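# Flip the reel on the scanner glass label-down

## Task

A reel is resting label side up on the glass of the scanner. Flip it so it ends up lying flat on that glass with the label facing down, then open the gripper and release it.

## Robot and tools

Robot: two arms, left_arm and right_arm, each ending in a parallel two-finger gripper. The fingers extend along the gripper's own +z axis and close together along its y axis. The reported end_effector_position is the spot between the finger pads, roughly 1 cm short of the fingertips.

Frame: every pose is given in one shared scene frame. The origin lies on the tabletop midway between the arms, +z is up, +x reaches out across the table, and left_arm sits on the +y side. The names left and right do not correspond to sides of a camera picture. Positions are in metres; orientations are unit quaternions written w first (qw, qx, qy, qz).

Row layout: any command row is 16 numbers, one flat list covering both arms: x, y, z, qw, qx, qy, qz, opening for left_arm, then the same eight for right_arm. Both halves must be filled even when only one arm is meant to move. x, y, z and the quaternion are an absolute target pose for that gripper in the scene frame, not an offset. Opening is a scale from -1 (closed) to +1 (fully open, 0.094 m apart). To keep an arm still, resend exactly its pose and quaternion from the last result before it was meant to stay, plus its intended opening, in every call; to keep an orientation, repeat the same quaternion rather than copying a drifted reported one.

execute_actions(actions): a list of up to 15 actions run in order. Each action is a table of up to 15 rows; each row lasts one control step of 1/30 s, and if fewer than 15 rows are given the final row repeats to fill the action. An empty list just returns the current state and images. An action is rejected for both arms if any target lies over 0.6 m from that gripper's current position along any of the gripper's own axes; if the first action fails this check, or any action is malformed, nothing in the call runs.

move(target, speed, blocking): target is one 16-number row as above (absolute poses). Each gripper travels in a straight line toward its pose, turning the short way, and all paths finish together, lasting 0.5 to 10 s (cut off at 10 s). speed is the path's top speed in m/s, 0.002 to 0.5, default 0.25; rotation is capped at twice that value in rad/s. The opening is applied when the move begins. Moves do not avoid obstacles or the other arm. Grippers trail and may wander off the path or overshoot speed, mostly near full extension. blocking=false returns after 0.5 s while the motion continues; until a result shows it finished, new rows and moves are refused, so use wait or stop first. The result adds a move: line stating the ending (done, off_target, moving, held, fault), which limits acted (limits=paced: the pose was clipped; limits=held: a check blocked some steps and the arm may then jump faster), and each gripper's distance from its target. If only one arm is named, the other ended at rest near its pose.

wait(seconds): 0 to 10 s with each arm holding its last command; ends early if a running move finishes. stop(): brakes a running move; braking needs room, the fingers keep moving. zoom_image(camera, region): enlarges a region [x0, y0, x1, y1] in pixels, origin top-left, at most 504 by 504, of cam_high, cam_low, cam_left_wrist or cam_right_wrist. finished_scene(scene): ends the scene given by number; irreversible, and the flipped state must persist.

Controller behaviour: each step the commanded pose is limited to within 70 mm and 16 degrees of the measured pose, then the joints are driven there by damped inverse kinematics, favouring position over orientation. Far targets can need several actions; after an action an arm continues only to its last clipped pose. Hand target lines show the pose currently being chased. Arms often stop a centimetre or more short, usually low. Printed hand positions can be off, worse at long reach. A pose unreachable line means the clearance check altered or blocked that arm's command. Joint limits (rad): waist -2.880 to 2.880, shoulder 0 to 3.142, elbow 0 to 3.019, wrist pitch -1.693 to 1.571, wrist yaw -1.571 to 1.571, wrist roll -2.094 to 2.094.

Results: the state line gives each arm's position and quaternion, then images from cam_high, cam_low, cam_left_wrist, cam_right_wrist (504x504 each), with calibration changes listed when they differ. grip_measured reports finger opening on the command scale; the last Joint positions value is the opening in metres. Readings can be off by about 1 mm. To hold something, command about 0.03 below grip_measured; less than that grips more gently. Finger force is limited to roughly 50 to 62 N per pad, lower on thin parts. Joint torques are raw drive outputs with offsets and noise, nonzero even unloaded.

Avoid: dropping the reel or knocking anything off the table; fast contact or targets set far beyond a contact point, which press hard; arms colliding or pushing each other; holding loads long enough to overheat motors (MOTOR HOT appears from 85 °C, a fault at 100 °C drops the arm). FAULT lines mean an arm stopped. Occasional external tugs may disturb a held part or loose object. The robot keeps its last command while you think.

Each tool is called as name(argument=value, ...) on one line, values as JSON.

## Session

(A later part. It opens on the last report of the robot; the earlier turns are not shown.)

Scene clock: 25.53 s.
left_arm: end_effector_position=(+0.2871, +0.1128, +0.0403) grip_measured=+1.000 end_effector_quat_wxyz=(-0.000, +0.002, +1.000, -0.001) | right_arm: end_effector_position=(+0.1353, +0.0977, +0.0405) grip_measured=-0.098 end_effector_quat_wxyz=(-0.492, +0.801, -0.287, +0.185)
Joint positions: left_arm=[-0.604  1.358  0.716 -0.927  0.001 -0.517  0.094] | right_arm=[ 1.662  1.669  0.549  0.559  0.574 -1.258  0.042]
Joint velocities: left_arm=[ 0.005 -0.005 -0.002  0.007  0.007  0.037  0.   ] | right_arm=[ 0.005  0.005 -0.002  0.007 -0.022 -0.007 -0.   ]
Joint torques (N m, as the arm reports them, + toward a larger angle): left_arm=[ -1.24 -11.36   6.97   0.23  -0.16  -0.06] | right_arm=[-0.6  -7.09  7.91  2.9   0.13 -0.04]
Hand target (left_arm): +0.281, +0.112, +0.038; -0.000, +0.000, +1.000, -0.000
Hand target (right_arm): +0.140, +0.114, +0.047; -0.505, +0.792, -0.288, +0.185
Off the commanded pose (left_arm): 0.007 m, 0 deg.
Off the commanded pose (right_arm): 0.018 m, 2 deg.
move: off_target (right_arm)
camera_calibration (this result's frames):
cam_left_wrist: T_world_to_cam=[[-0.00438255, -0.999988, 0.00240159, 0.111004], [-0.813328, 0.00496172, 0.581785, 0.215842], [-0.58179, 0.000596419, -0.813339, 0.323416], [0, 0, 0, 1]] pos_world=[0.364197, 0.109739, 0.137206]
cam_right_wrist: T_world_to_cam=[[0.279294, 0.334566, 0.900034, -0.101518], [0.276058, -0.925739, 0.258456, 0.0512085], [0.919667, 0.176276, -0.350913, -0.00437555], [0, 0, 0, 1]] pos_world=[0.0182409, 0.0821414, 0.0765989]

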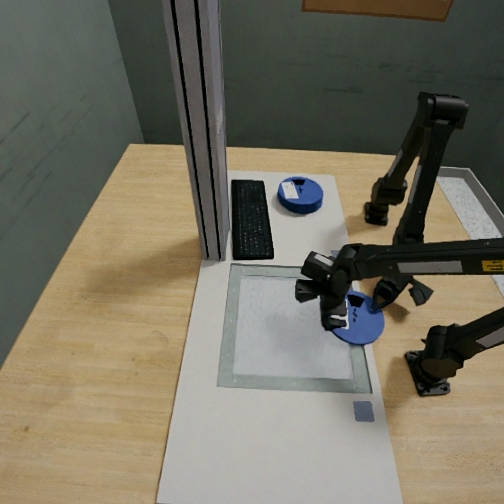

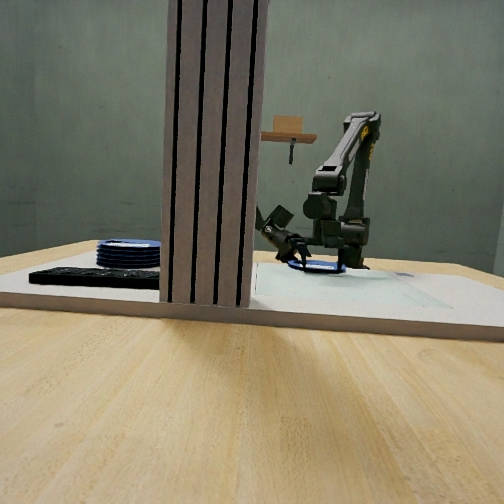

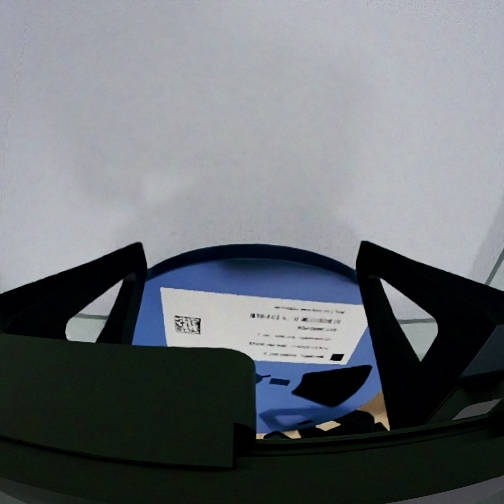

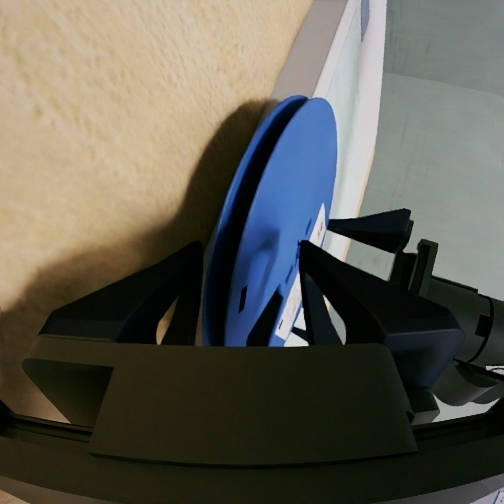

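move(target=[0.281,0.112,0.038,0,0,1,0,1, 0.152,0.126,0.082,0.572,-0.745,0.271,-0.208,-0.2], speed=0.03)

zoom_image(camera="cam_high", region=[300, 230, 460, 390])

Scene clock: 29.60 s.
left_arm: end_effector_position=(+0.2873, +0.1131, +0.0403) grip_measured=+1.000 end_effector_quat_wxyz=(+0.001, +0.002, +1.000, +0.000) | right_arm: end_effector_position=(+0.1450, +0.1141, +0.0749) grip_measured=-0.198 end_effector_quat_wxyz=(-0.560, +0.756, -0.268, +0.205)
Joint positions: left_arm=[-0.604  1.358  0.716 -0.927 -0.001 -0.517  0.094] | right_arm=[ 1.651  1.693  0.548  0.789  0.599 -1.375  0.038]
Joint velocities: left_arm=[-0.015  0.005  0.017  0.012 -0.007 -0.11   0.   ] | right_arm=[-0.005 -0.005 -0.017  0.002  0.022 -0.051 -0.   ]
Joint torques (N m, as the arm reports them, + toward a larger angle): left_arm=[ -1.28 -11.29   6.99   0.22  -0.07  -0.06] | right_arm=[-0.81 -7.1   7.43  3.32  0.33 -0.11]
Hand target (left_arm): +0.281, +0.112, +0.038; -0.000, +0.000, +1.000, +0.000
Hand target (right_arm): +0.152, +0.126, +0.082; -0.572, +0.745, -0.271, +0.210
Off the commanded pose (left_arm): 0.007 m, 0 deg.
Off the commanded pose (right_arm): 0.016 m, 2 deg.
move: off_target (right_arm)
camera_calibration (this result's frames):
cam_left_wrist: T_world_to_cam=[[-0.00438244, -0.99999, 0.00041133, 0.111426], [-0.81399, 0.00380622, 0.580867, 0.216358], [-0.580863, 0.0022108, -0.813998, 0.323107], [0, 0, 0, 1]] pos_world=[0.364282, 0.109888, 0.137288]
cam_right_wrist: T_world_to_cam=[[0.176976, 0.211453, 0.961232, -0.116415], [0.263521, -0.95117, 0.160722, 0.0668594], [0.94828, 0.224861, -0.224057, -0.0233014], [0, 0, 0, 1]] pos_world=[0.0250801, 0.0934507, 0.0959353]

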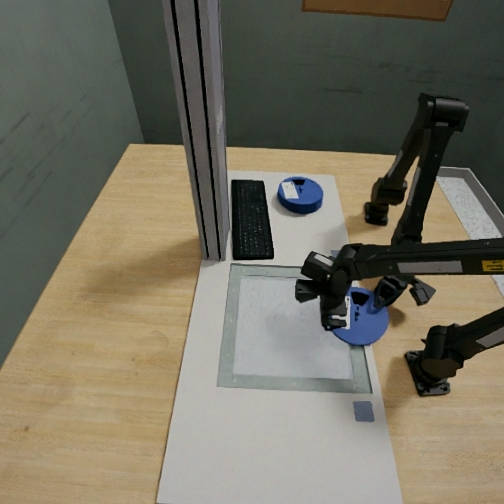

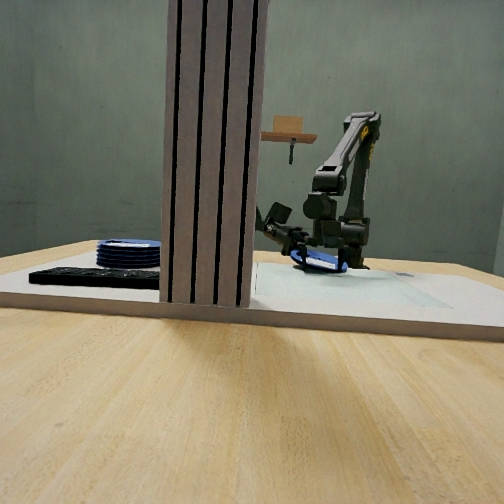

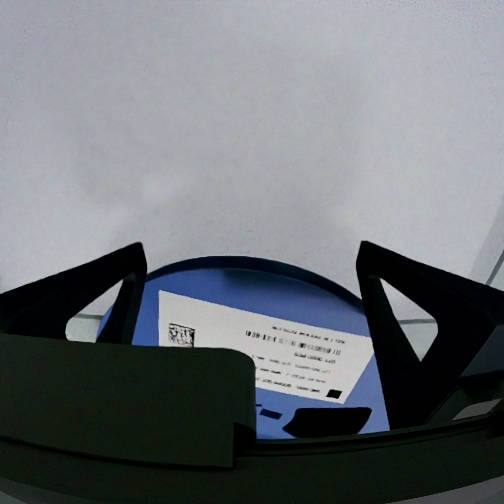

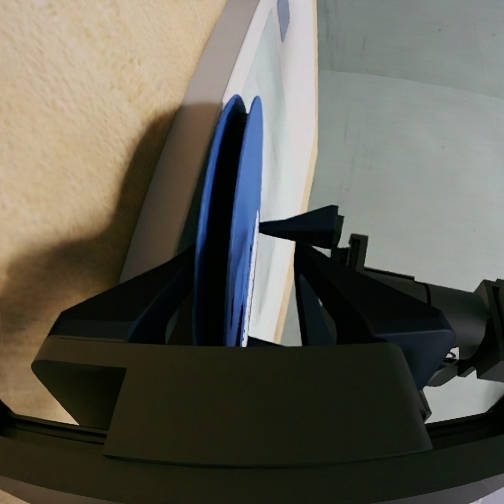

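Region (300, 230, 460, 390) of cam_high's 504x504 image, scaled by 3.150, with more detail than that image has.

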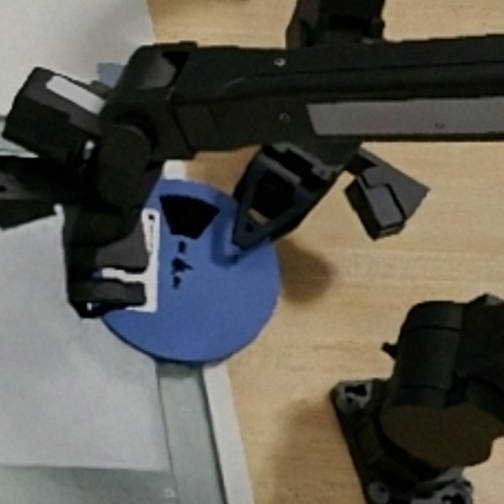

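move(target=[0.34,0.13,0.06,0,0,1,0,1, 0.152,0.126,0.082,0.572,-0.745,0.271,-0.208,-0.8], speed=0.1)

Scene clock: 30.70 s.
left_arm: end_effector_position=(+0.3253, +0.1328, +0.0545) grip_measured=+1.000 end_effector_quat_wxyz=(-0.004, -0.005, +1.000, +0.001) | right_arm: end_effector_position=(+0.1446, +0.1159, +0.0785) grip_measured=-0.786 end_effector_quat_wxyz=(-0.566, +0.753, -0.267, +0.205)
Joint positions: left_arm=[-0.497  1.403  0.806 -0.981  0.    -0.424  0.094] | right_arm=[ 1.652  1.691  0.55   0.801  0.599 -1.379  0.01 ]
Joint velocities: left_arm=[-0.005 -0.005 -0.012  0.007 -0.095  0.007  0.   ] | right_arm=[-0.015 -0.015  0.012 -0.027 -0.081 -0.066  0.   ]
Joint torques (N m, as the arm reports them, + toward a larger angle): left_arm=[-0.07 -9.85 11.93 -0.43 -0.13  0.26] | right_arm=[-0.94 -7.63  7.32  2.69  0.22 -0.02]
Hand target (left_arm): +0.340, +0.129, +0.060; +0.001, -0.000, +1.000, -0.000
Hand target (right_arm): +0.152, +0.126, +0.082; -0.572, +0.745, -0.271, +0.208
Off the commanded pose (left_arm): 0.016 m, 1 deg.
Off the commanded pose (right_arm): 0.013 m, 1 deg.
move: off_target (left_arm, right_arm)
camera_calibration (this result's frames):
cam_left_wrist: T_world_to_cam=[[0.0101094, -0.999946, -0.00225382, 0.126716], [-0.808974, -0.00950351, 0.587768, 0.238688], [-0.587758, -0.00411873, -0.809027, 0.359499], [0, 0, 0, 1]] pos_world=[0.40311, 0.130458, 0.150837]
cam_right_wrist: T_world_to_cam=[[0.173045, 0.199776, 0.96444, -0.118477], [0.265052, -0.952534, 0.149753, 0.0688261], [0.948579, 0.229713, -0.217782, -0.0236842], [0, 0, 0, 1]] pos_world=[0.0247256, 0.0946685, 0.0987987]

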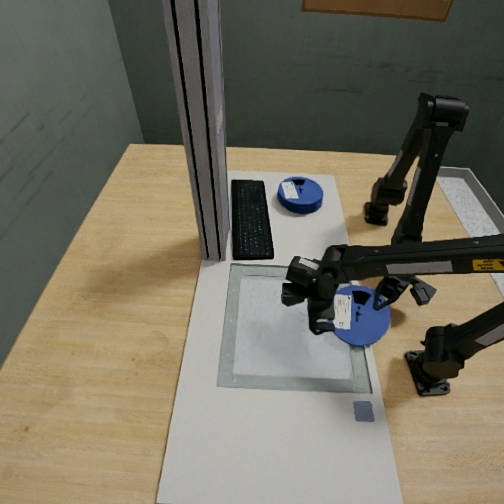

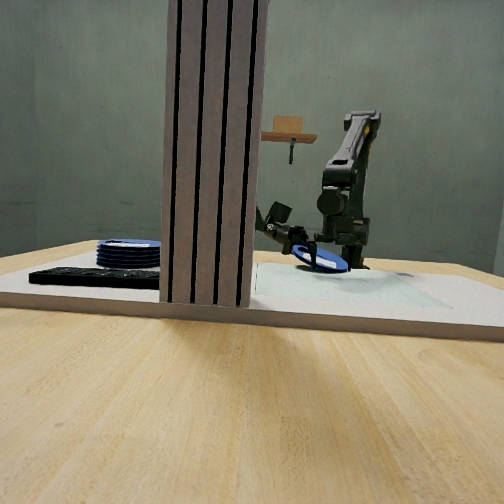

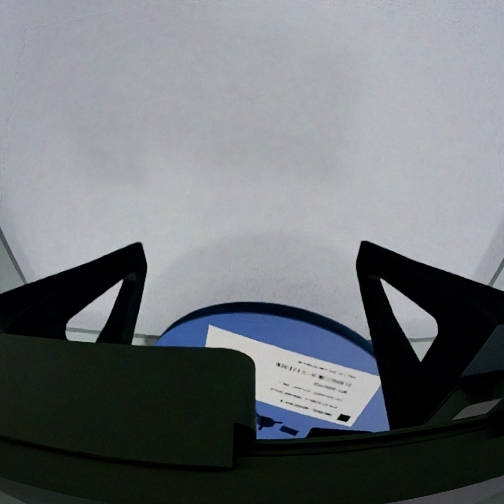

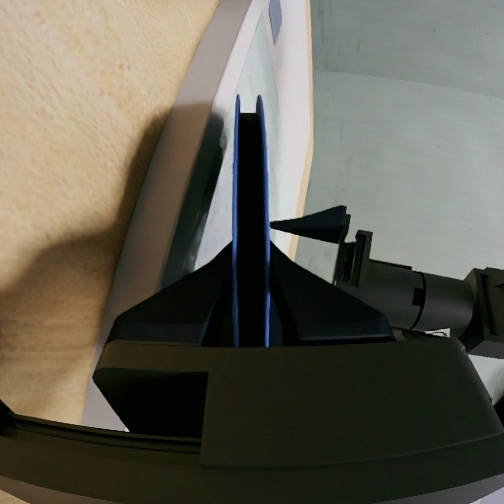

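move(target=[0.36,0.42,0.12,0,0,1,0,1, 0.145,0.09,0.13,0.572,-0.745,0.271,-0.208,-0.83], speed=0.25)

move(target=[0.30,0.52,0.15,0,0,1,0,1, 0.2,0.03,0.25,0.477,-0.826,0.260,-0.150,-0.83], speed=0.2)

Scene clock: 33.30 s.
left_arm: end_effector_position=(+0.3505, +0.4150, +0.1121) grip_measured=+1.000 end_effector_quat_wxyz=(-0.001, -0.010, +1.000, +0.000) | right_arm: end_effector_position=(+0.1441, +0.0883, +0.1163) grip_measured=-0.794 end_effector_quat_wxyz=(-0.563, +0.753, -0.269, +0.208)
Joint positions: left_arm=[ 0.326  1.384  0.96  -1.149 -0.002  0.389  0.094] | right_arm=[ 1.652  1.503  0.494  0.661  0.607 -1.379  0.01 ]
Joint velocities: left_arm=[-0.015 -0.005 -0.007  0.012 -0.037 -0.066  0.   ] | right_arm=[-0.005  0.015  0.002  0.022 -0.022 -0.066  0.   ]
Joint torques (N m, as the arm reports them, + toward a larger angle): left_arm=[ -0.29 -10.98  12.98  -0.51   0.1    0.28] | right_arm=[ 0.09 -9.56  6.68  1.6   0.35  0.03]
Hand target (left_arm): +0.365, +0.420, +0.120; +0.006, -0.000, +1.000, +0.002
Hand target (right_arm): +0.145, +0.090, +0.130; -0.572, +0.745, -0.271, +0.208
Off the commanded pose (left_arm): 0.013 m, 1 deg.
Off the commanded pose (right_arm): 0.014 m, 1 deg.
move: off_target (left_arm, right_arm)
camera_calibration (this result's frames):
cam_left_wrist: T_world_to_cam=[[0.0196481, -0.999807, -0.000191547, 0.405076], [-0.811537, -0.0160601, 0.584081, 0.231942], [-0.583971, -0.0113206, -0.811696, 0.424075], [0, 0, 0, 1]] pos_world=[0.427918, 0.413523, 0.208825]
cam_right_wrist: T_world_to_cam=[[0.172354, 0.204874, 0.963494, -0.149572], [0.257513, -0.953487, 0.156681, 0.0374238], [0.950779, 0.221108, -0.217095, -0.00822262], [0, 0, 0, 1]] pos_world=[0.0239601, 0.0681446, 0.136463]

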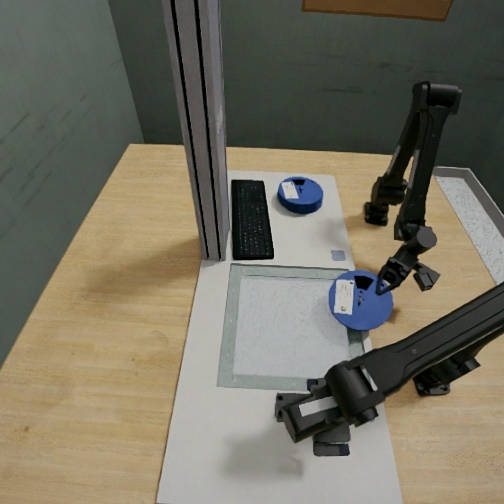

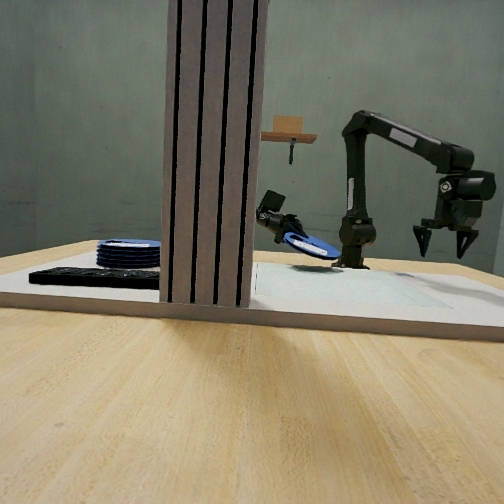

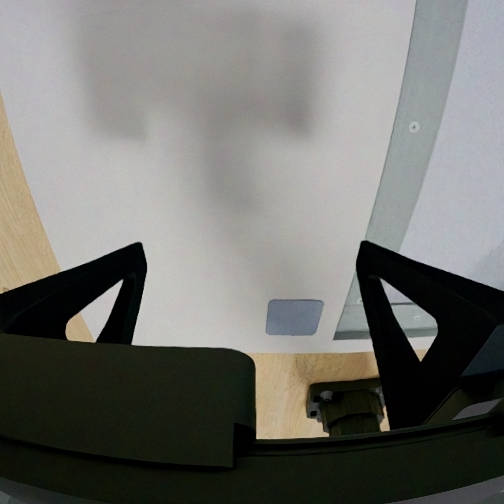

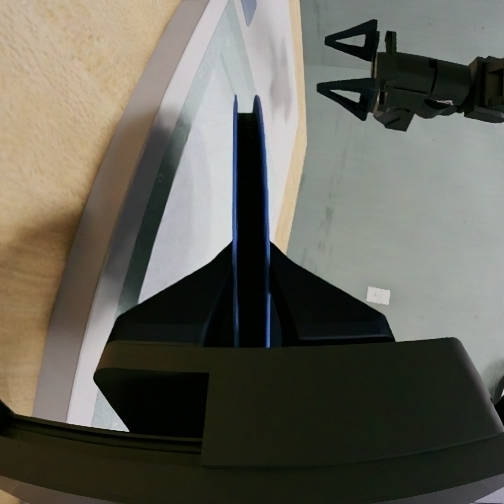

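Scene clock: 34.60 s.
left_arm: end_effector_position=(+0.2899, +0.5103, +0.1348) grip_measured=+1.000 end_effector_quat_wxyz=(-0.013, -0.008, +1.000, -0.008) | right_arm: end_effector_position=(+0.1946, +0.0153, +0.2146) grip_measured=-0.794 end_effector_quat_wxyz=(-0.452, +0.839, -0.266, +0.144)
Joint positions: left_arm=[ 0.635  1.376  1.016 -1.241 -0.004  0.702  0.094] | right_arm=[ 1.38   0.986  0.631 -0.245  0.235 -1.415  0.01 ]
Joint velocities: left_arm=[-0.015 -0.015 -0.002 -0.002  0.022  0.081  0.   ] | right_arm=[-0.005  0.005 -0.007 -0.007 -0.022 -0.022 -0.   ]
Joint torques (N m, as the arm reports them, + toward a larger angle): left_arm=[ -0.3  -12.46  13.35  -0.55   0.12   0.23] | right_arm=[-0.09 -4.57 14.44  1.4   0.09 -0.06]
Hand target (left_arm): +0.301, +0.521, +0.150; +0.001, -0.000, +1.000, +0.002
Hand target (right_arm): +0.200, +0.027, +0.251; -0.478, +0.825, -0.260, +0.149
Off the commanded pose (left_arm): 0.021 m, 2 deg.
Off the commanded pose (right_arm): 0.039 m, 3 deg.
move: off_target (left_arm, right_arm)
camera_calibration (this result's frames):
cam_left_wrist: T_world_to_cam=[[0.0156234, -0.999729, 0.0172767, 0.50031], [-0.798324, -0.00206863, 0.602224, 0.157573], [-0.602025, -0.0232012, -0.79814, 0.417621], [0, 0, 0, 1]] pos_world=[0.369396, 0.510189, 0.229782]
cam_right_wrist: T_world_to_cam=[[0.319163, 0.434038, 0.842464, -0.244123], [0.373273, -0.874672, 0.309219, -0.117091], [0.871092, 0.215778, -0.441178, 0.0449038], [0, 0, 0, 1]] pos_world=[0.0825065, -0.00614643, 0.261682]

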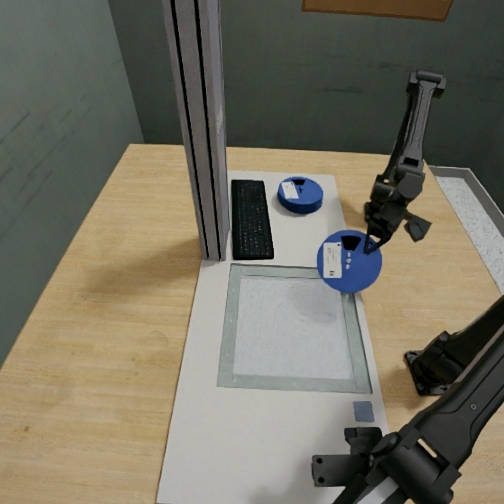

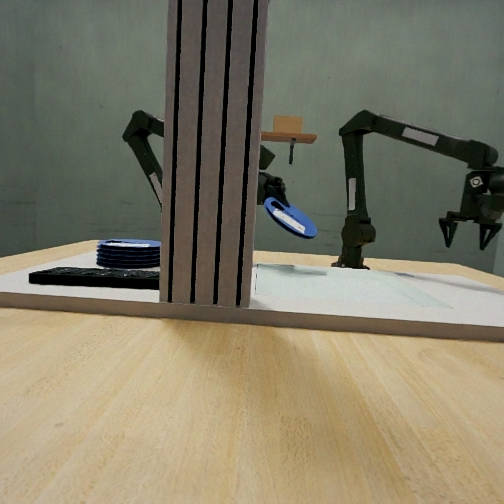

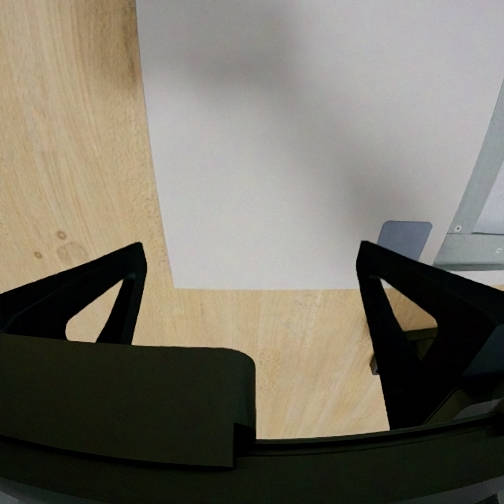

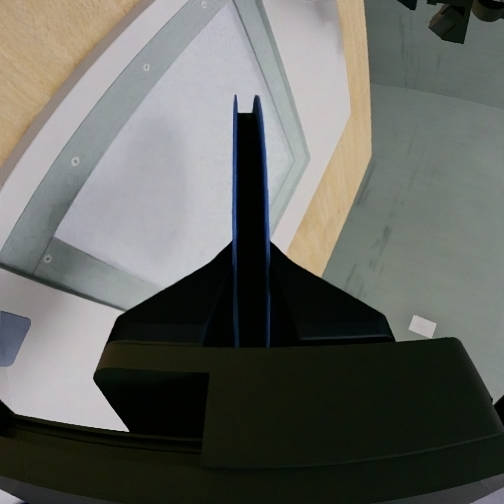

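move(target=[0.30,0.52,0.15,0,0,1,0,1, 0.2,0.03,0.26,0.476,-0.389,0.748,0.248,-0.83], speed=0.45)

move(target=[0.30,0.52,0.15,0,0,1,0,1, 0.2,0.07,0.20,0.220,0.313,0.757,0.530,-0.83], speed=0.45)

Scene clock: 37.50 s.
left_arm: end_effector_position=(+0.2892, +0.5095, +0.1349) grip_measured=+1.000 end_effector_quat_wxyz=(-0.014, -0.005, +1.000, -0.010) | right_arm: end_effector_position=(+0.1984, +0.0150, +0.2169) grip_measured=-0.794 end_effector_quat_wxyz=(+0.446, -0.411, +0.766, +0.213)
Joint positions: left_arm=[ 0.635  1.376  1.016 -1.245 -0.003  0.707  0.094] | right_arm=[ 1.38   0.981  0.608 -0.183  0.256  0.11   0.01 ]
Joint velocities: left_arm=[-0.005 -0.024 -0.017 -0.027 -0.007  0.051  0.   ] | right_arm=[-0.024 -0.005 -0.002 -0.002  0.007  0.095 -0.   ]
Joint torques (N m, as the arm reports them, + toward a larger angle): left_arm=[ -0.12 -12.56  13.24  -0.58   0.14   0.25] | right_arm=[ 0.82 -5.62 13.28  3.36  0.29  0.11]
Hand target (left_arm): +0.300, +0.520, +0.150; -0.000, +0.000, +1.000, +0.000
Hand target (right_arm): +0.199, +0.028, +0.260; +0.476, -0.389, +0.748, +0.248
Off the commanded pose (left_arm): 0.021 m, 2 deg.
Off the commanded pose (right_arm): 0.046 m, 6 deg.
move: off_target (left_arm, right_arm)
camera_calibration (this result's frames):
cam_left_wrist: T_world_to_cam=[[0.0111228, -0.999724, 0.0206974, 0.500381], [-0.796768, 0.00364563, 0.604275, 0.153361], [-0.604183, -0.0232123, -0.796507, 0.417623], [0, 0, 0, 1]] pos_world=[0.368949, 0.509378, 0.229611]
cam_right_wrist: T_world_to_cam=[[0.809635, -0.58588, 0.0351459, -0.154093], [-0.526762, -0.751739, -0.396749, 0.210425], [0.258868, 0.302708, -0.917254, 0.266081], [0, 0, 0, 1]] pos_world=[0.166723, -0.0126394, 0.332965]

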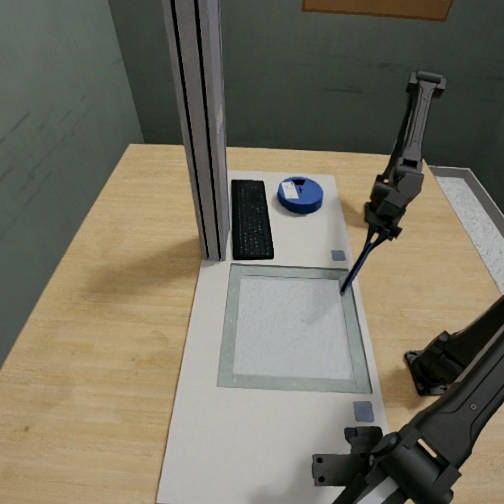

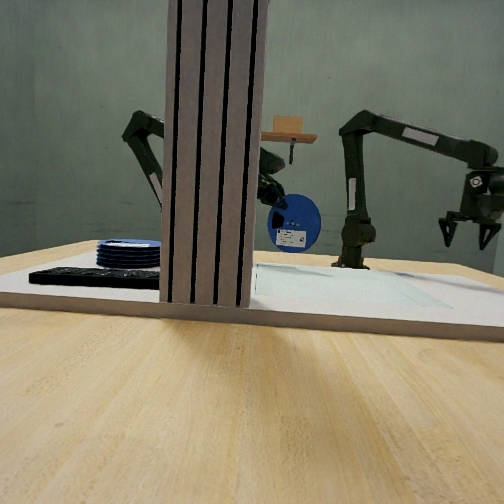

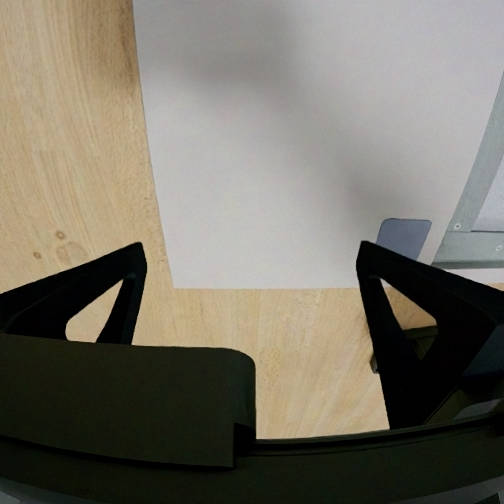

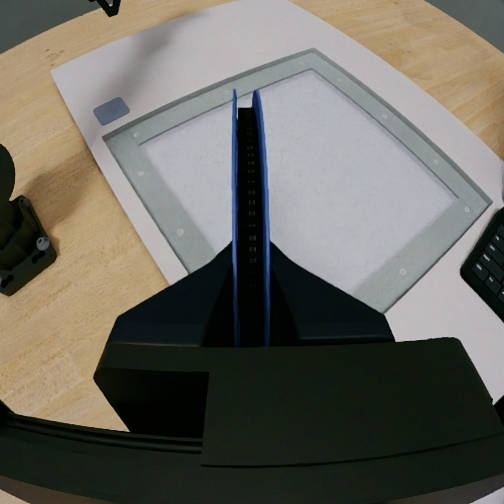

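Scene clock: 40.10 s.
left_arm: end_effector_position=(+0.2892, +0.5094, +0.1349) grip_measured=+1.000 end_effector_quat_wxyz=(-0.014, -0.005, +1.000, -0.010) | right_arm: end_effector_position=(+0.1989, +0.0500, +0.1748) grip_measured=-0.795 end_effector_quat_wxyz=(+0.230, +0.306, +0.777, +0.500)
Joint positions: left_arm=[ 0.635  1.376  1.016 -1.245 -0.003  0.707  0.094] | right_arm=[1.502 1.215 0.561 0.176 0.542 1.775 0.01 ]
Joint velocities: left_arm=[-0.005 -0.005  0.007 -0.002  0.037  0.022  0.   ] | right_arm=[-0.005  0.005  0.027 -0.012  0.066  0.007 -0.   ]
Joint torques (N m, as the arm reports them, + toward a larger angle): left_arm=[ -0.04 -12.54  13.27  -0.53   0.13   0.25] | right_arm=[ 0.72 -4.74 12.    3.12  0.42  0.06]
Hand target (left_arm): +0.300, +0.519, +0.150; +0.000, +0.000, +1.000, +0.000
Hand target (right_arm): +0.199, +0.069, +0.200; +0.221, +0.313, +0.758, +0.529
Off the commanded pose (left_arm): 0.021 m, 2 deg.
Off the commanded pose (right_arm): 0.032 m, 4 deg.
move: off_target (left_arm, right_arm)
camera_calibration (this result's frames):
cam_left_wrist: T_world_to_cam=[[0.0111307, -0.999718, 0.0209873, 0.500286], [-0.796919, 0.0038087, 0.604074, 0.153384], [-0.603983, -0.0234489, -0.796652, 0.41773], [0, 0, 0, 1]] pos_world=[0.368968, 0.509356, 0.229631]
cam_right_wrist: T_world_to_cam=[[-0.261758, -0.313067, -0.912947, 0.232726], [-0.957445, 0.20339, 0.20477, 0.153066], [0.121577, 0.927697, -0.352983, 0.114176], [0, 0, 0, 1]] pos_world=[0.193589, -0.0641943, 0.221426]

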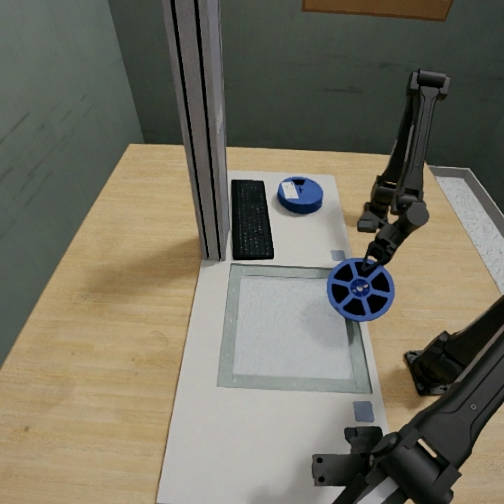

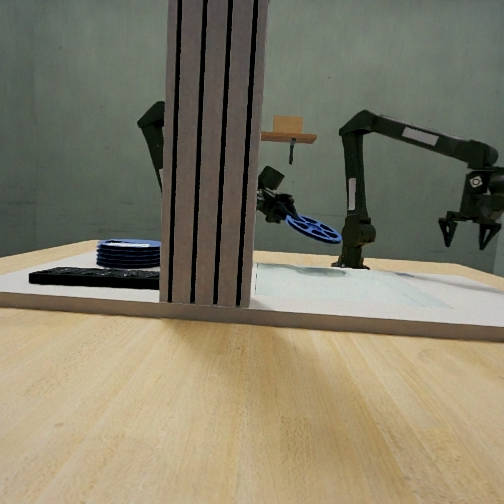

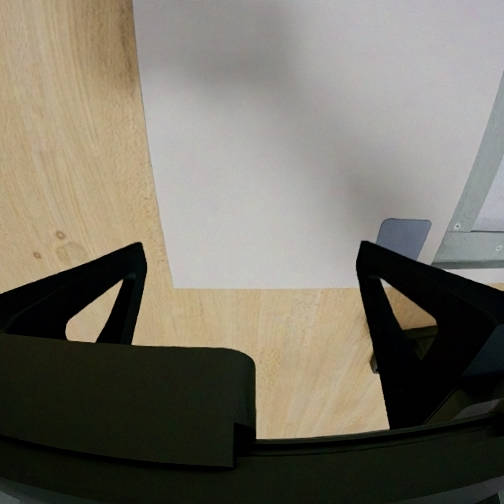

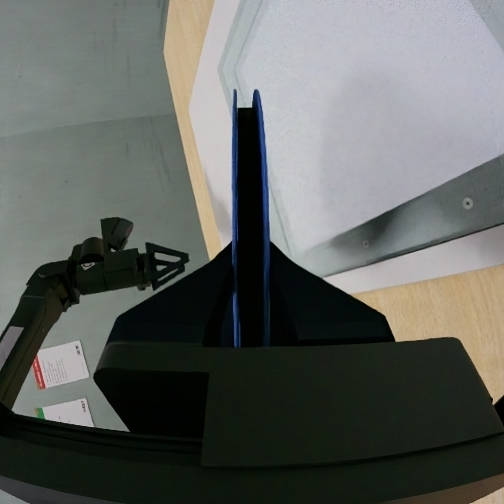

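move(target=[0.30,0.52,0.15,0,0,1,0,1, 0.375,0.105,0.125,0.220,0.313,0.757,0.530,-0.83], speed=0.15)

zoom_image(camera="cam_low", region=[250, 170, 400, 300])

Scene clock: 42.30 s.
left_arm: end_effector_position=(+0.2892, +0.5094, +0.1349) grip_measured=+1.000 end_effector_quat_wxyz=(-0.014, -0.005, +1.000, -0.010) | right_arm: end_effector_position=(+0.3603, +0.0843, +0.0974) grip_measured=-0.795 end_effector_quat_wxyz=(+0.212, +0.320, +0.777, +0.499)
Joint positions: left_arm=[ 0.635  1.376  1.016 -1.245 -0.003  0.707  0.094] | right_arm=[1.128 1.65  0.733 0.484 0.189 1.645 0.01 ]
Joint velocities: left_arm=[-0.005 -0.005  0.007 -0.027 -0.051  0.007  0.   ] | right_arm=[-0.005 -0.015  0.007 -0.012  0.051  0.051  0.   ]
Joint torques (N m, as the arm reports them, + toward a larger angle): left_arm=[ -0.01 -12.55  13.23  -0.58   0.12   0.25] | right_arm=[ 0.   -9.74 10.99  3.5   0.14 -0.16]
Hand target (left_arm): +0.300, +0.520, +0.150; +0.000, +0.000, +1.000, +0.000
Hand target (right_arm): +0.374, +0.104, +0.126; +0.221, +0.313, +0.756, +0.530
Off the commanded pose (left_arm): 0.021 m, 2 deg.
Off the commanded pose (right_arm): 0.038 m, 4 deg.
move: off_target (left_arm, right_arm)
camera_calibration (this result's frames):
cam_left_wrist: T_world_to_cam=[[0.0111307, -0.999718, 0.0209873, 0.500286], [-0.796919, 0.0038087, 0.604074, 0.153384], [-0.603983, -0.0234489, -0.796652, 0.41773], [0, 0, 0, 1]] pos_world=[0.368968, 0.509356, 0.229631]
cam_right_wrist: T_world_to_cam=[[-0.301985, -0.296957, -0.905882, 0.227478], [-0.946817, 0.204171, 0.248701, 0.30829], [0.111101, 0.932808, -0.342821, 0.0377456], [0, 0, 0, 1]] pos_world=[0.356396, -0.030602, 0.142336]

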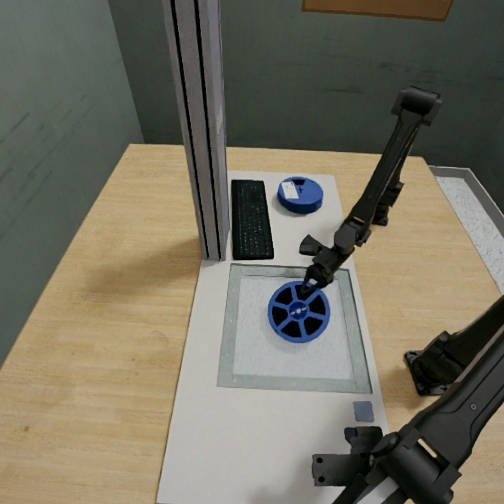

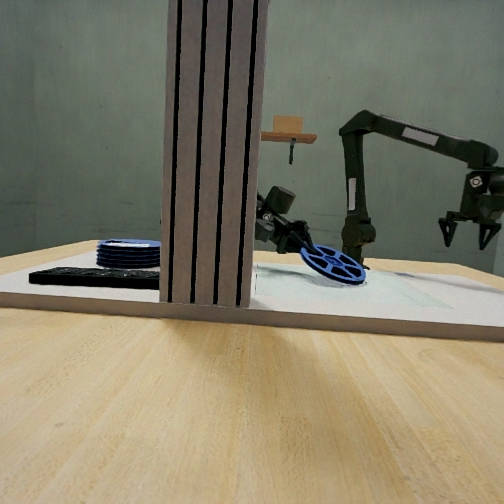

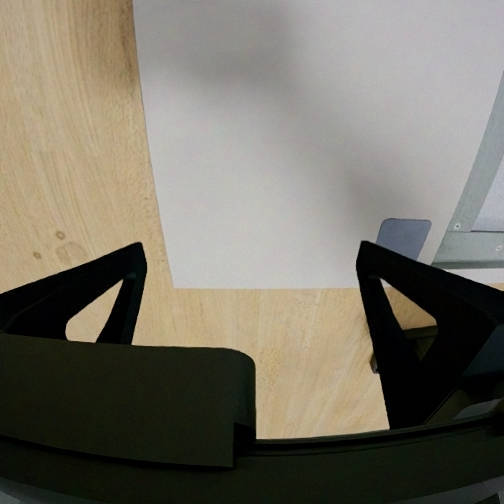

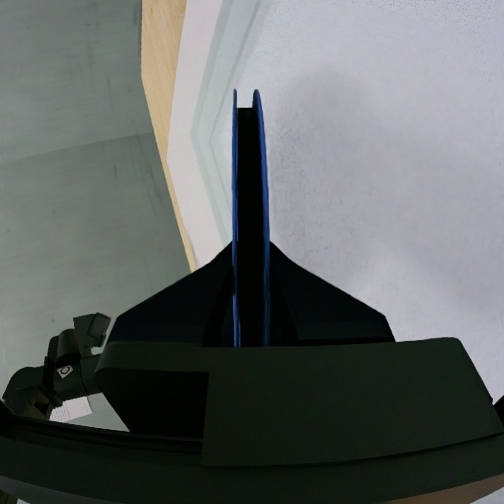

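Region (250, 170, 400, 300) of cam_low's 504x504 image, scaled by 3.360, with more detail than that image has; it fills the top 437 rows of this view, and the rest is white.

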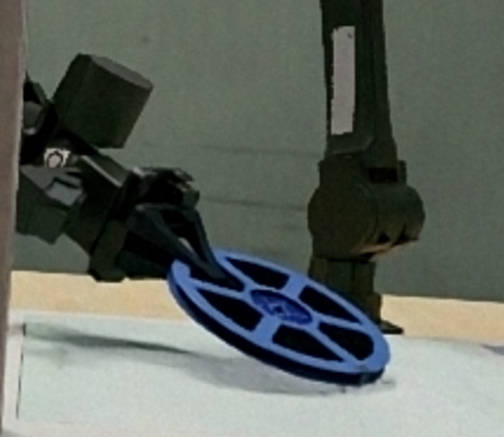

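execute_actions(actions=[[[0.30,0.52,0.15,0,0,1,0,1, 0.375,0.105,0.123,0.220,0.313,0.757,0.530,-0.7]],[[0.30,0.52,0.15,0,0,1,0,1, 0.375,0.105,0.123,0.220,0.313,0.757,0.530,-0.6],[0.30,0.52,0.15,0,0,1,0,1, 0.375,0.105,0.123,0.220,0.313,0.757,0.530,-0.6],[0.30,0.52,0.15,0,0,1,0,1, 0.375,0.105,0.123,0.220,0.313,0.757,0.530,-0.55],[0.30,0.52,0.15,0,0,1,0,1, 0.375,0.105,0.123,0.220,0.313,0.757,0.530,-0.5],[0.30,0.52,0.15,0,0,1,0,1, 0.375,0.105,0.123,0.220,0.313,0.757,0.530,-0.45],[0.30,0.52,0.15,0,0,1,0,1, 0.375,0.105,0.123,0.220,0.313,0.757,0.530,-0.4],[0.30,0.52,0.15,0,0,1,0,1, 0.375,0.105,0.123,0.220,0.313,0.757,0.530,-0.35],[0.30,0.52,0.15,0,0,1,0,1, 0.375,0.105,0.123,0.220,0.313,0.757,0.530,-0.3]]])

move(target=[0.30,0.52,0.15,0,0,1,0,1, 0.355,0.078,0.072,0.191,0.331,0.800,0.462,-0.3], speed=0.04)

zoom_image(camera="cam_low", region=[250, 170, 400, 300])

Scene clock: 44.23 s.
left_arm: end_effector_position=(+0.2892, +0.5094, +0.1349) grip_measured=+1.000 end_effector_quat_wxyz=(-0.014, -0.005, +1.000, -0.010) | right_arm: end_effector_position=(+0.3608, +0.0850, +0.0993) grip_measured=-0.302 end_effector_quat_wxyz=(+0.214, +0.319, +0.775, +0.502)
Joint positions: left_arm=[ 0.635  1.376  1.016 -1.245 -0.003  0.707  0.094] | right_arm=[1.128 1.65  0.733 0.493 0.189 1.644 0.033]
Joint velocities: left_arm=[-0.015 -0.005 -0.012 -0.007 -0.007  0.007  0.   ] | right_arm=[ 0.005 -0.005  0.017  0.012 -0.037 -0.022 -0.001]
Joint torques (N m, as the arm reports them, + toward a larger angle): left_arm=[ -0.1  -12.6   13.23  -0.59   0.12   0.26] | right_arm=[ 0.02 -9.68 10.82  3.33  0.11 -0.15]
Hand target (left_arm): +0.300, +0.520, +0.150; +0.000, +0.000, +1.000, +0.000
Hand target (right_arm): +0.374, +0.103, +0.124; +0.221, +0.313, +0.757, +0.530
Off the commanded pose (left_arm): 0.021 m, 2 deg.
Off the commanded pose (right_arm): 0.034 m, 4 deg.
camera_calibration (this result's frames):
cam_left_wrist: T_world_to_cam=[[0.0111307, -0.999718, 0.0209873, 0.500286], [-0.796919, 0.0038087, 0.604074, 0.153384], [-0.603983, -0.0234489, -0.796652, 0.41773], [0, 0, 0, 1]] pos_world=[0.368968, 0.509356, 0.229631]
cam_right_wrist: T_world_to_cam=[[-0.296514, -0.291406, -0.909484, 0.227512], [-0.94838, 0.202022, 0.244465, 0.309289], [0.112497, 0.935024, -0.336266, 0.0363222], [0, 0, 0, 1]] pos_world=[0.356698, -0.0301469, 0.143522]

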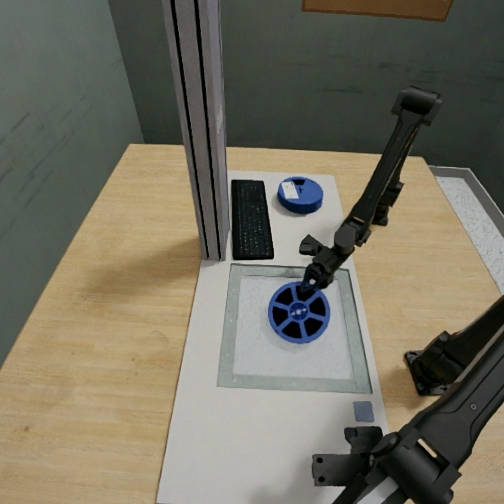

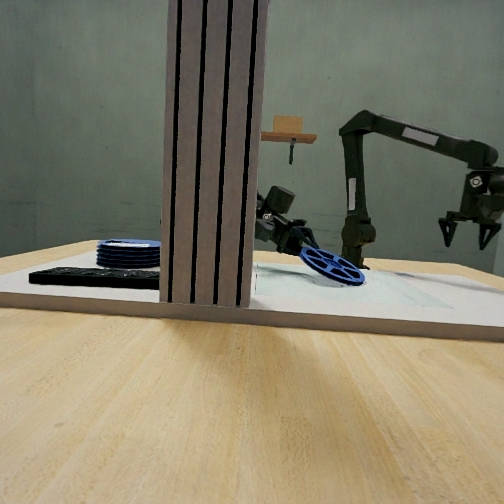

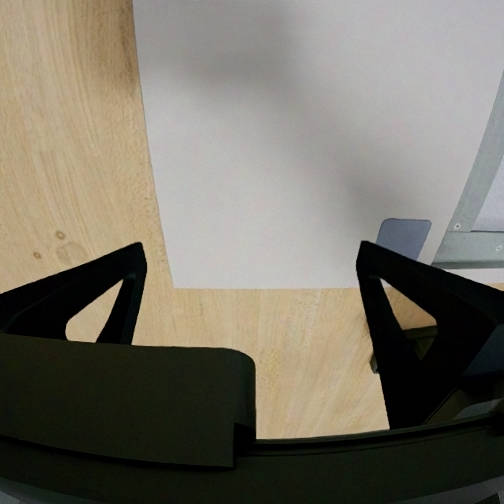

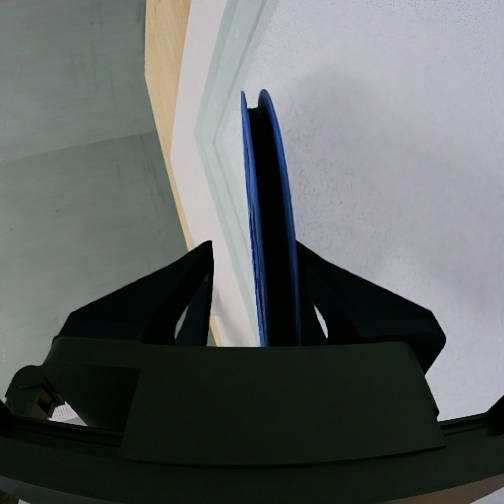

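Scene clock: 45.80 s.
left_arm: end_effector_position=(+0.2892, +0.5094, +0.1349) grip_measured=+1.000 end_effector_quat_wxyz=(-0.014, -0.005, +1.000, -0.010) | right_arm: end_effector_position=(+0.3525, +0.0787, +0.0794) grip_measured=-0.302 end_effector_quat_wxyz=(+0.194, +0.324, +0.798, +0.470)
Joint positions: left_arm=[ 0.635  1.376  1.016 -1.245 -0.003  0.707  0.094] | right_arm=[1.128 1.65  0.73  0.408 0.168 1.658 0.033]
Joint velocities: left_arm=[-0.015 -0.005  0.017  0.002  0.022  0.022  0.   ] | right_arm=[-0.005 -0.015 -0.002  0.002  0.022 -0.007 -0.001]
Joint torques (N m, as the arm reports them, + toward a larger angle): left_arm=[ -0.03 -12.5   13.23  -0.56   0.11   0.25] | right_arm=[-0.31 -9.06  7.34  1.38  0.08 -0.02]
Hand target (left_arm): +0.300, +0.520, +0.150; +0.000, +0.000, +1.000, +0.000
Hand target (right_arm): +0.355, +0.078, +0.072; +0.190, +0.331, +0.800, +0.463
Off the commanded pose (left_arm): 0.021 m, 2 deg.
Off the commanded pose (right_arm): 0.008 m, 1 deg.
move: off_target (left_arm)
camera_calibration (this result's frames):
cam_left_wrist: T_world_to_cam=[[0.0111307, -0.999718, 0.0209873, 0.500286], [-0.796919, 0.0038087, 0.604074, 0.153384], [-0.603983, -0.0234489, -0.796652, 0.41773], [0, 0, 0, 1]] pos_world=[0.368968, 0.509356, 0.229631]
cam_right_wrist: T_world_to_cam=[[-0.350644, -0.347889, -0.869495, 0.225418], [-0.933307, 0.206513, 0.293751, 0.297923], [0.0773691, 0.914508, -0.3971, 0.0552943], [0, 0, 0, 1]] pos_world=[0.352817, -0.0336716, 0.130442]

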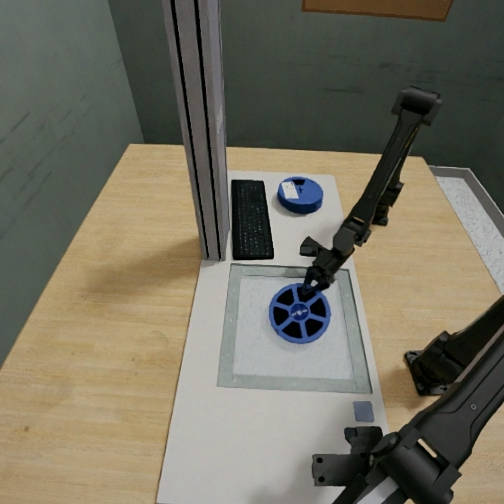

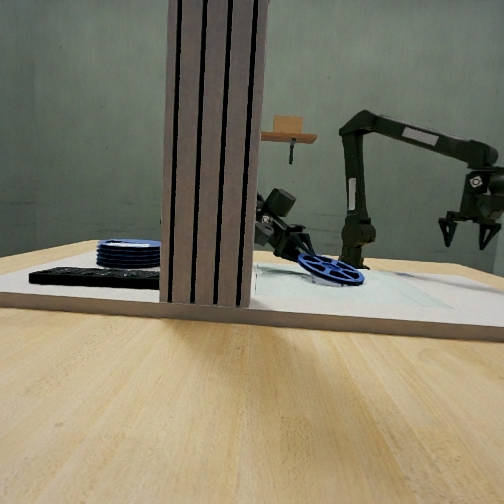

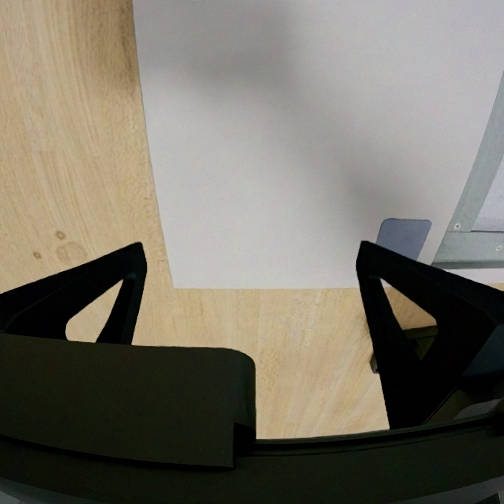

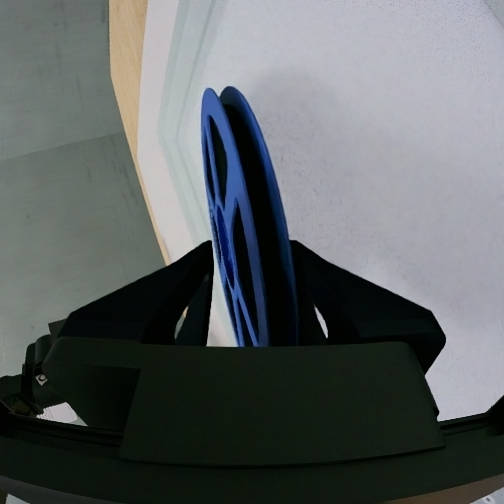

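Region (250, 170, 400, 300) of cam_low's 504x504 image, scaled by 3.360, with more detail than that image has; it fills the top 437 rows of this view, and the rest is white.

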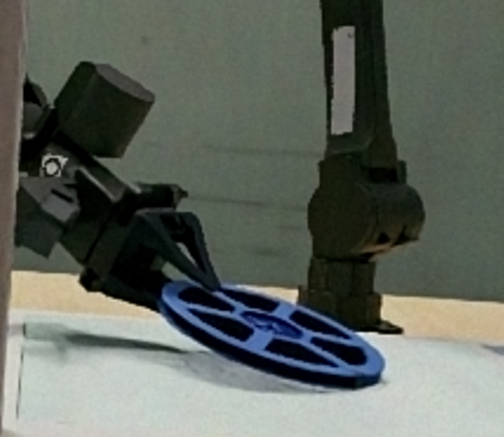

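move(target=[0.30,0.52,0.15,0,0,1,0,1, 0.356,0.080,0.056,0.177,0.339,0.819,0.427,-0.1], speed=0.03)

zoom_image(camera="cam_low", region=[250, 170, 400, 300])

Scene clock: 48.17 s.
left_arm: end_effector_position=(+0.2892, +0.5094, +0.1349) grip_measured=+1.000 end_effector_quat_wxyz=(-0.014, -0.005, +1.000, -0.010) | right_arm: end_effector_position=(+0.3457, +0.0714, +0.0580) grip_measured=-0.102 end_effector_quat_wxyz=(+0.179, +0.331, +0.820, +0.430)
Joint positions: left_arm=[ 0.635  1.376  1.016 -1.245 -0.003  0.707  0.094] | right_arm=[1.128 1.658 0.737 0.31  0.159 1.67  0.042]
Joint velocities: left_arm=[-0.005 -0.005 -0.007 -0.002 -0.007 -0.037  0.   ] | right_arm=[-0.005 -0.005  0.007 -0.022 -0.051  0.051 -0.   ]
Joint torques (N m, as the arm reports them, + toward a larger angle): left_arm=[ -0.01 -12.54  13.22  -0.57   0.12   0.25] | right_arm=[-0.32 -7.78  9.59  1.01  0.04  0.02]
Hand target (left_arm): +0.300, +0.520, +0.150; +0.000, +0.000, +1.000, +0.000
Hand target (right_arm): +0.356, +0.079, +0.056; +0.176, +0.339, +0.819, +0.428
Off the commanded pose (left_arm): 0.021 m, 2 deg.
Off the commanded pose (right_arm): 0.014 m, 1 deg.
move: off_target (left_arm, right_arm)
camera_calibration (this result's frames):
cam_left_wrist: T_world_to_cam=[[0.0111307, -0.999718, 0.0209873, 0.500286], [-0.796919, 0.0038087, 0.604074, 0.153384], [-0.603983, -0.0234489, -0.796652, 0.41773], [0, 0, 0, 1]] pos_world=[0.368968, 0.509356, 0.229631]
cam_right_wrist: T_world_to_cam=[[-0.405709, -0.409208, -0.817282, 0.222312], [-0.912756, 0.228081, 0.338904, 0.288186], [0.0477242, 0.883475, -0.466041, 0.0704767], [0, 0, 0, 1]] pos_world=[0.349874, -0.0370225, 0.116869]

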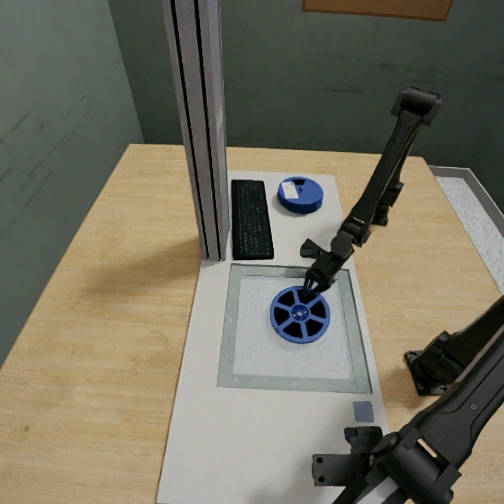

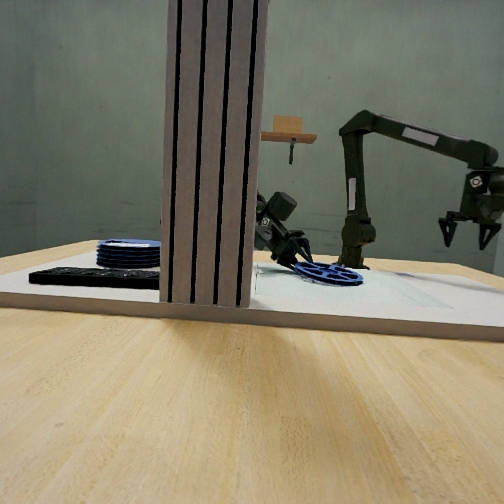

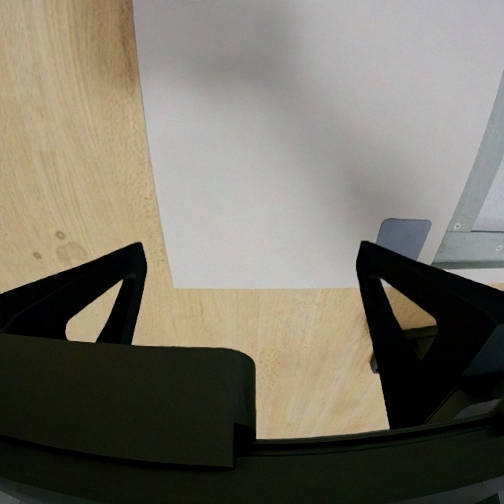

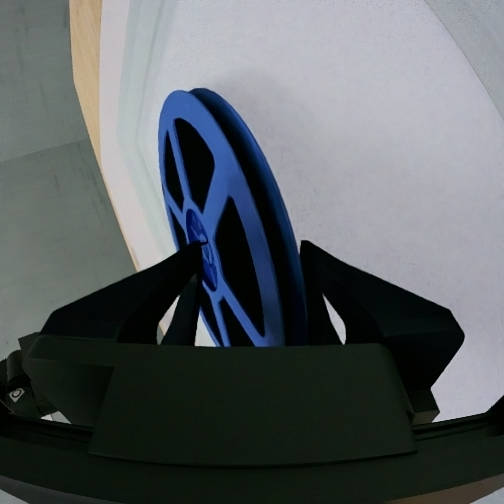

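Region (250, 170, 400, 300) of cam_low's 504x504 image, scaled by 3.360, with more detail than that image has; it fills the top 437 rows of this view, and the rest is white.

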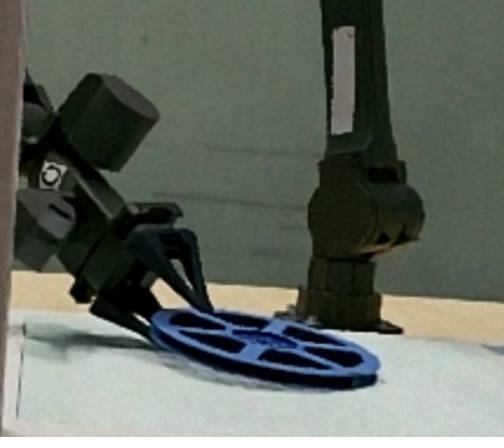

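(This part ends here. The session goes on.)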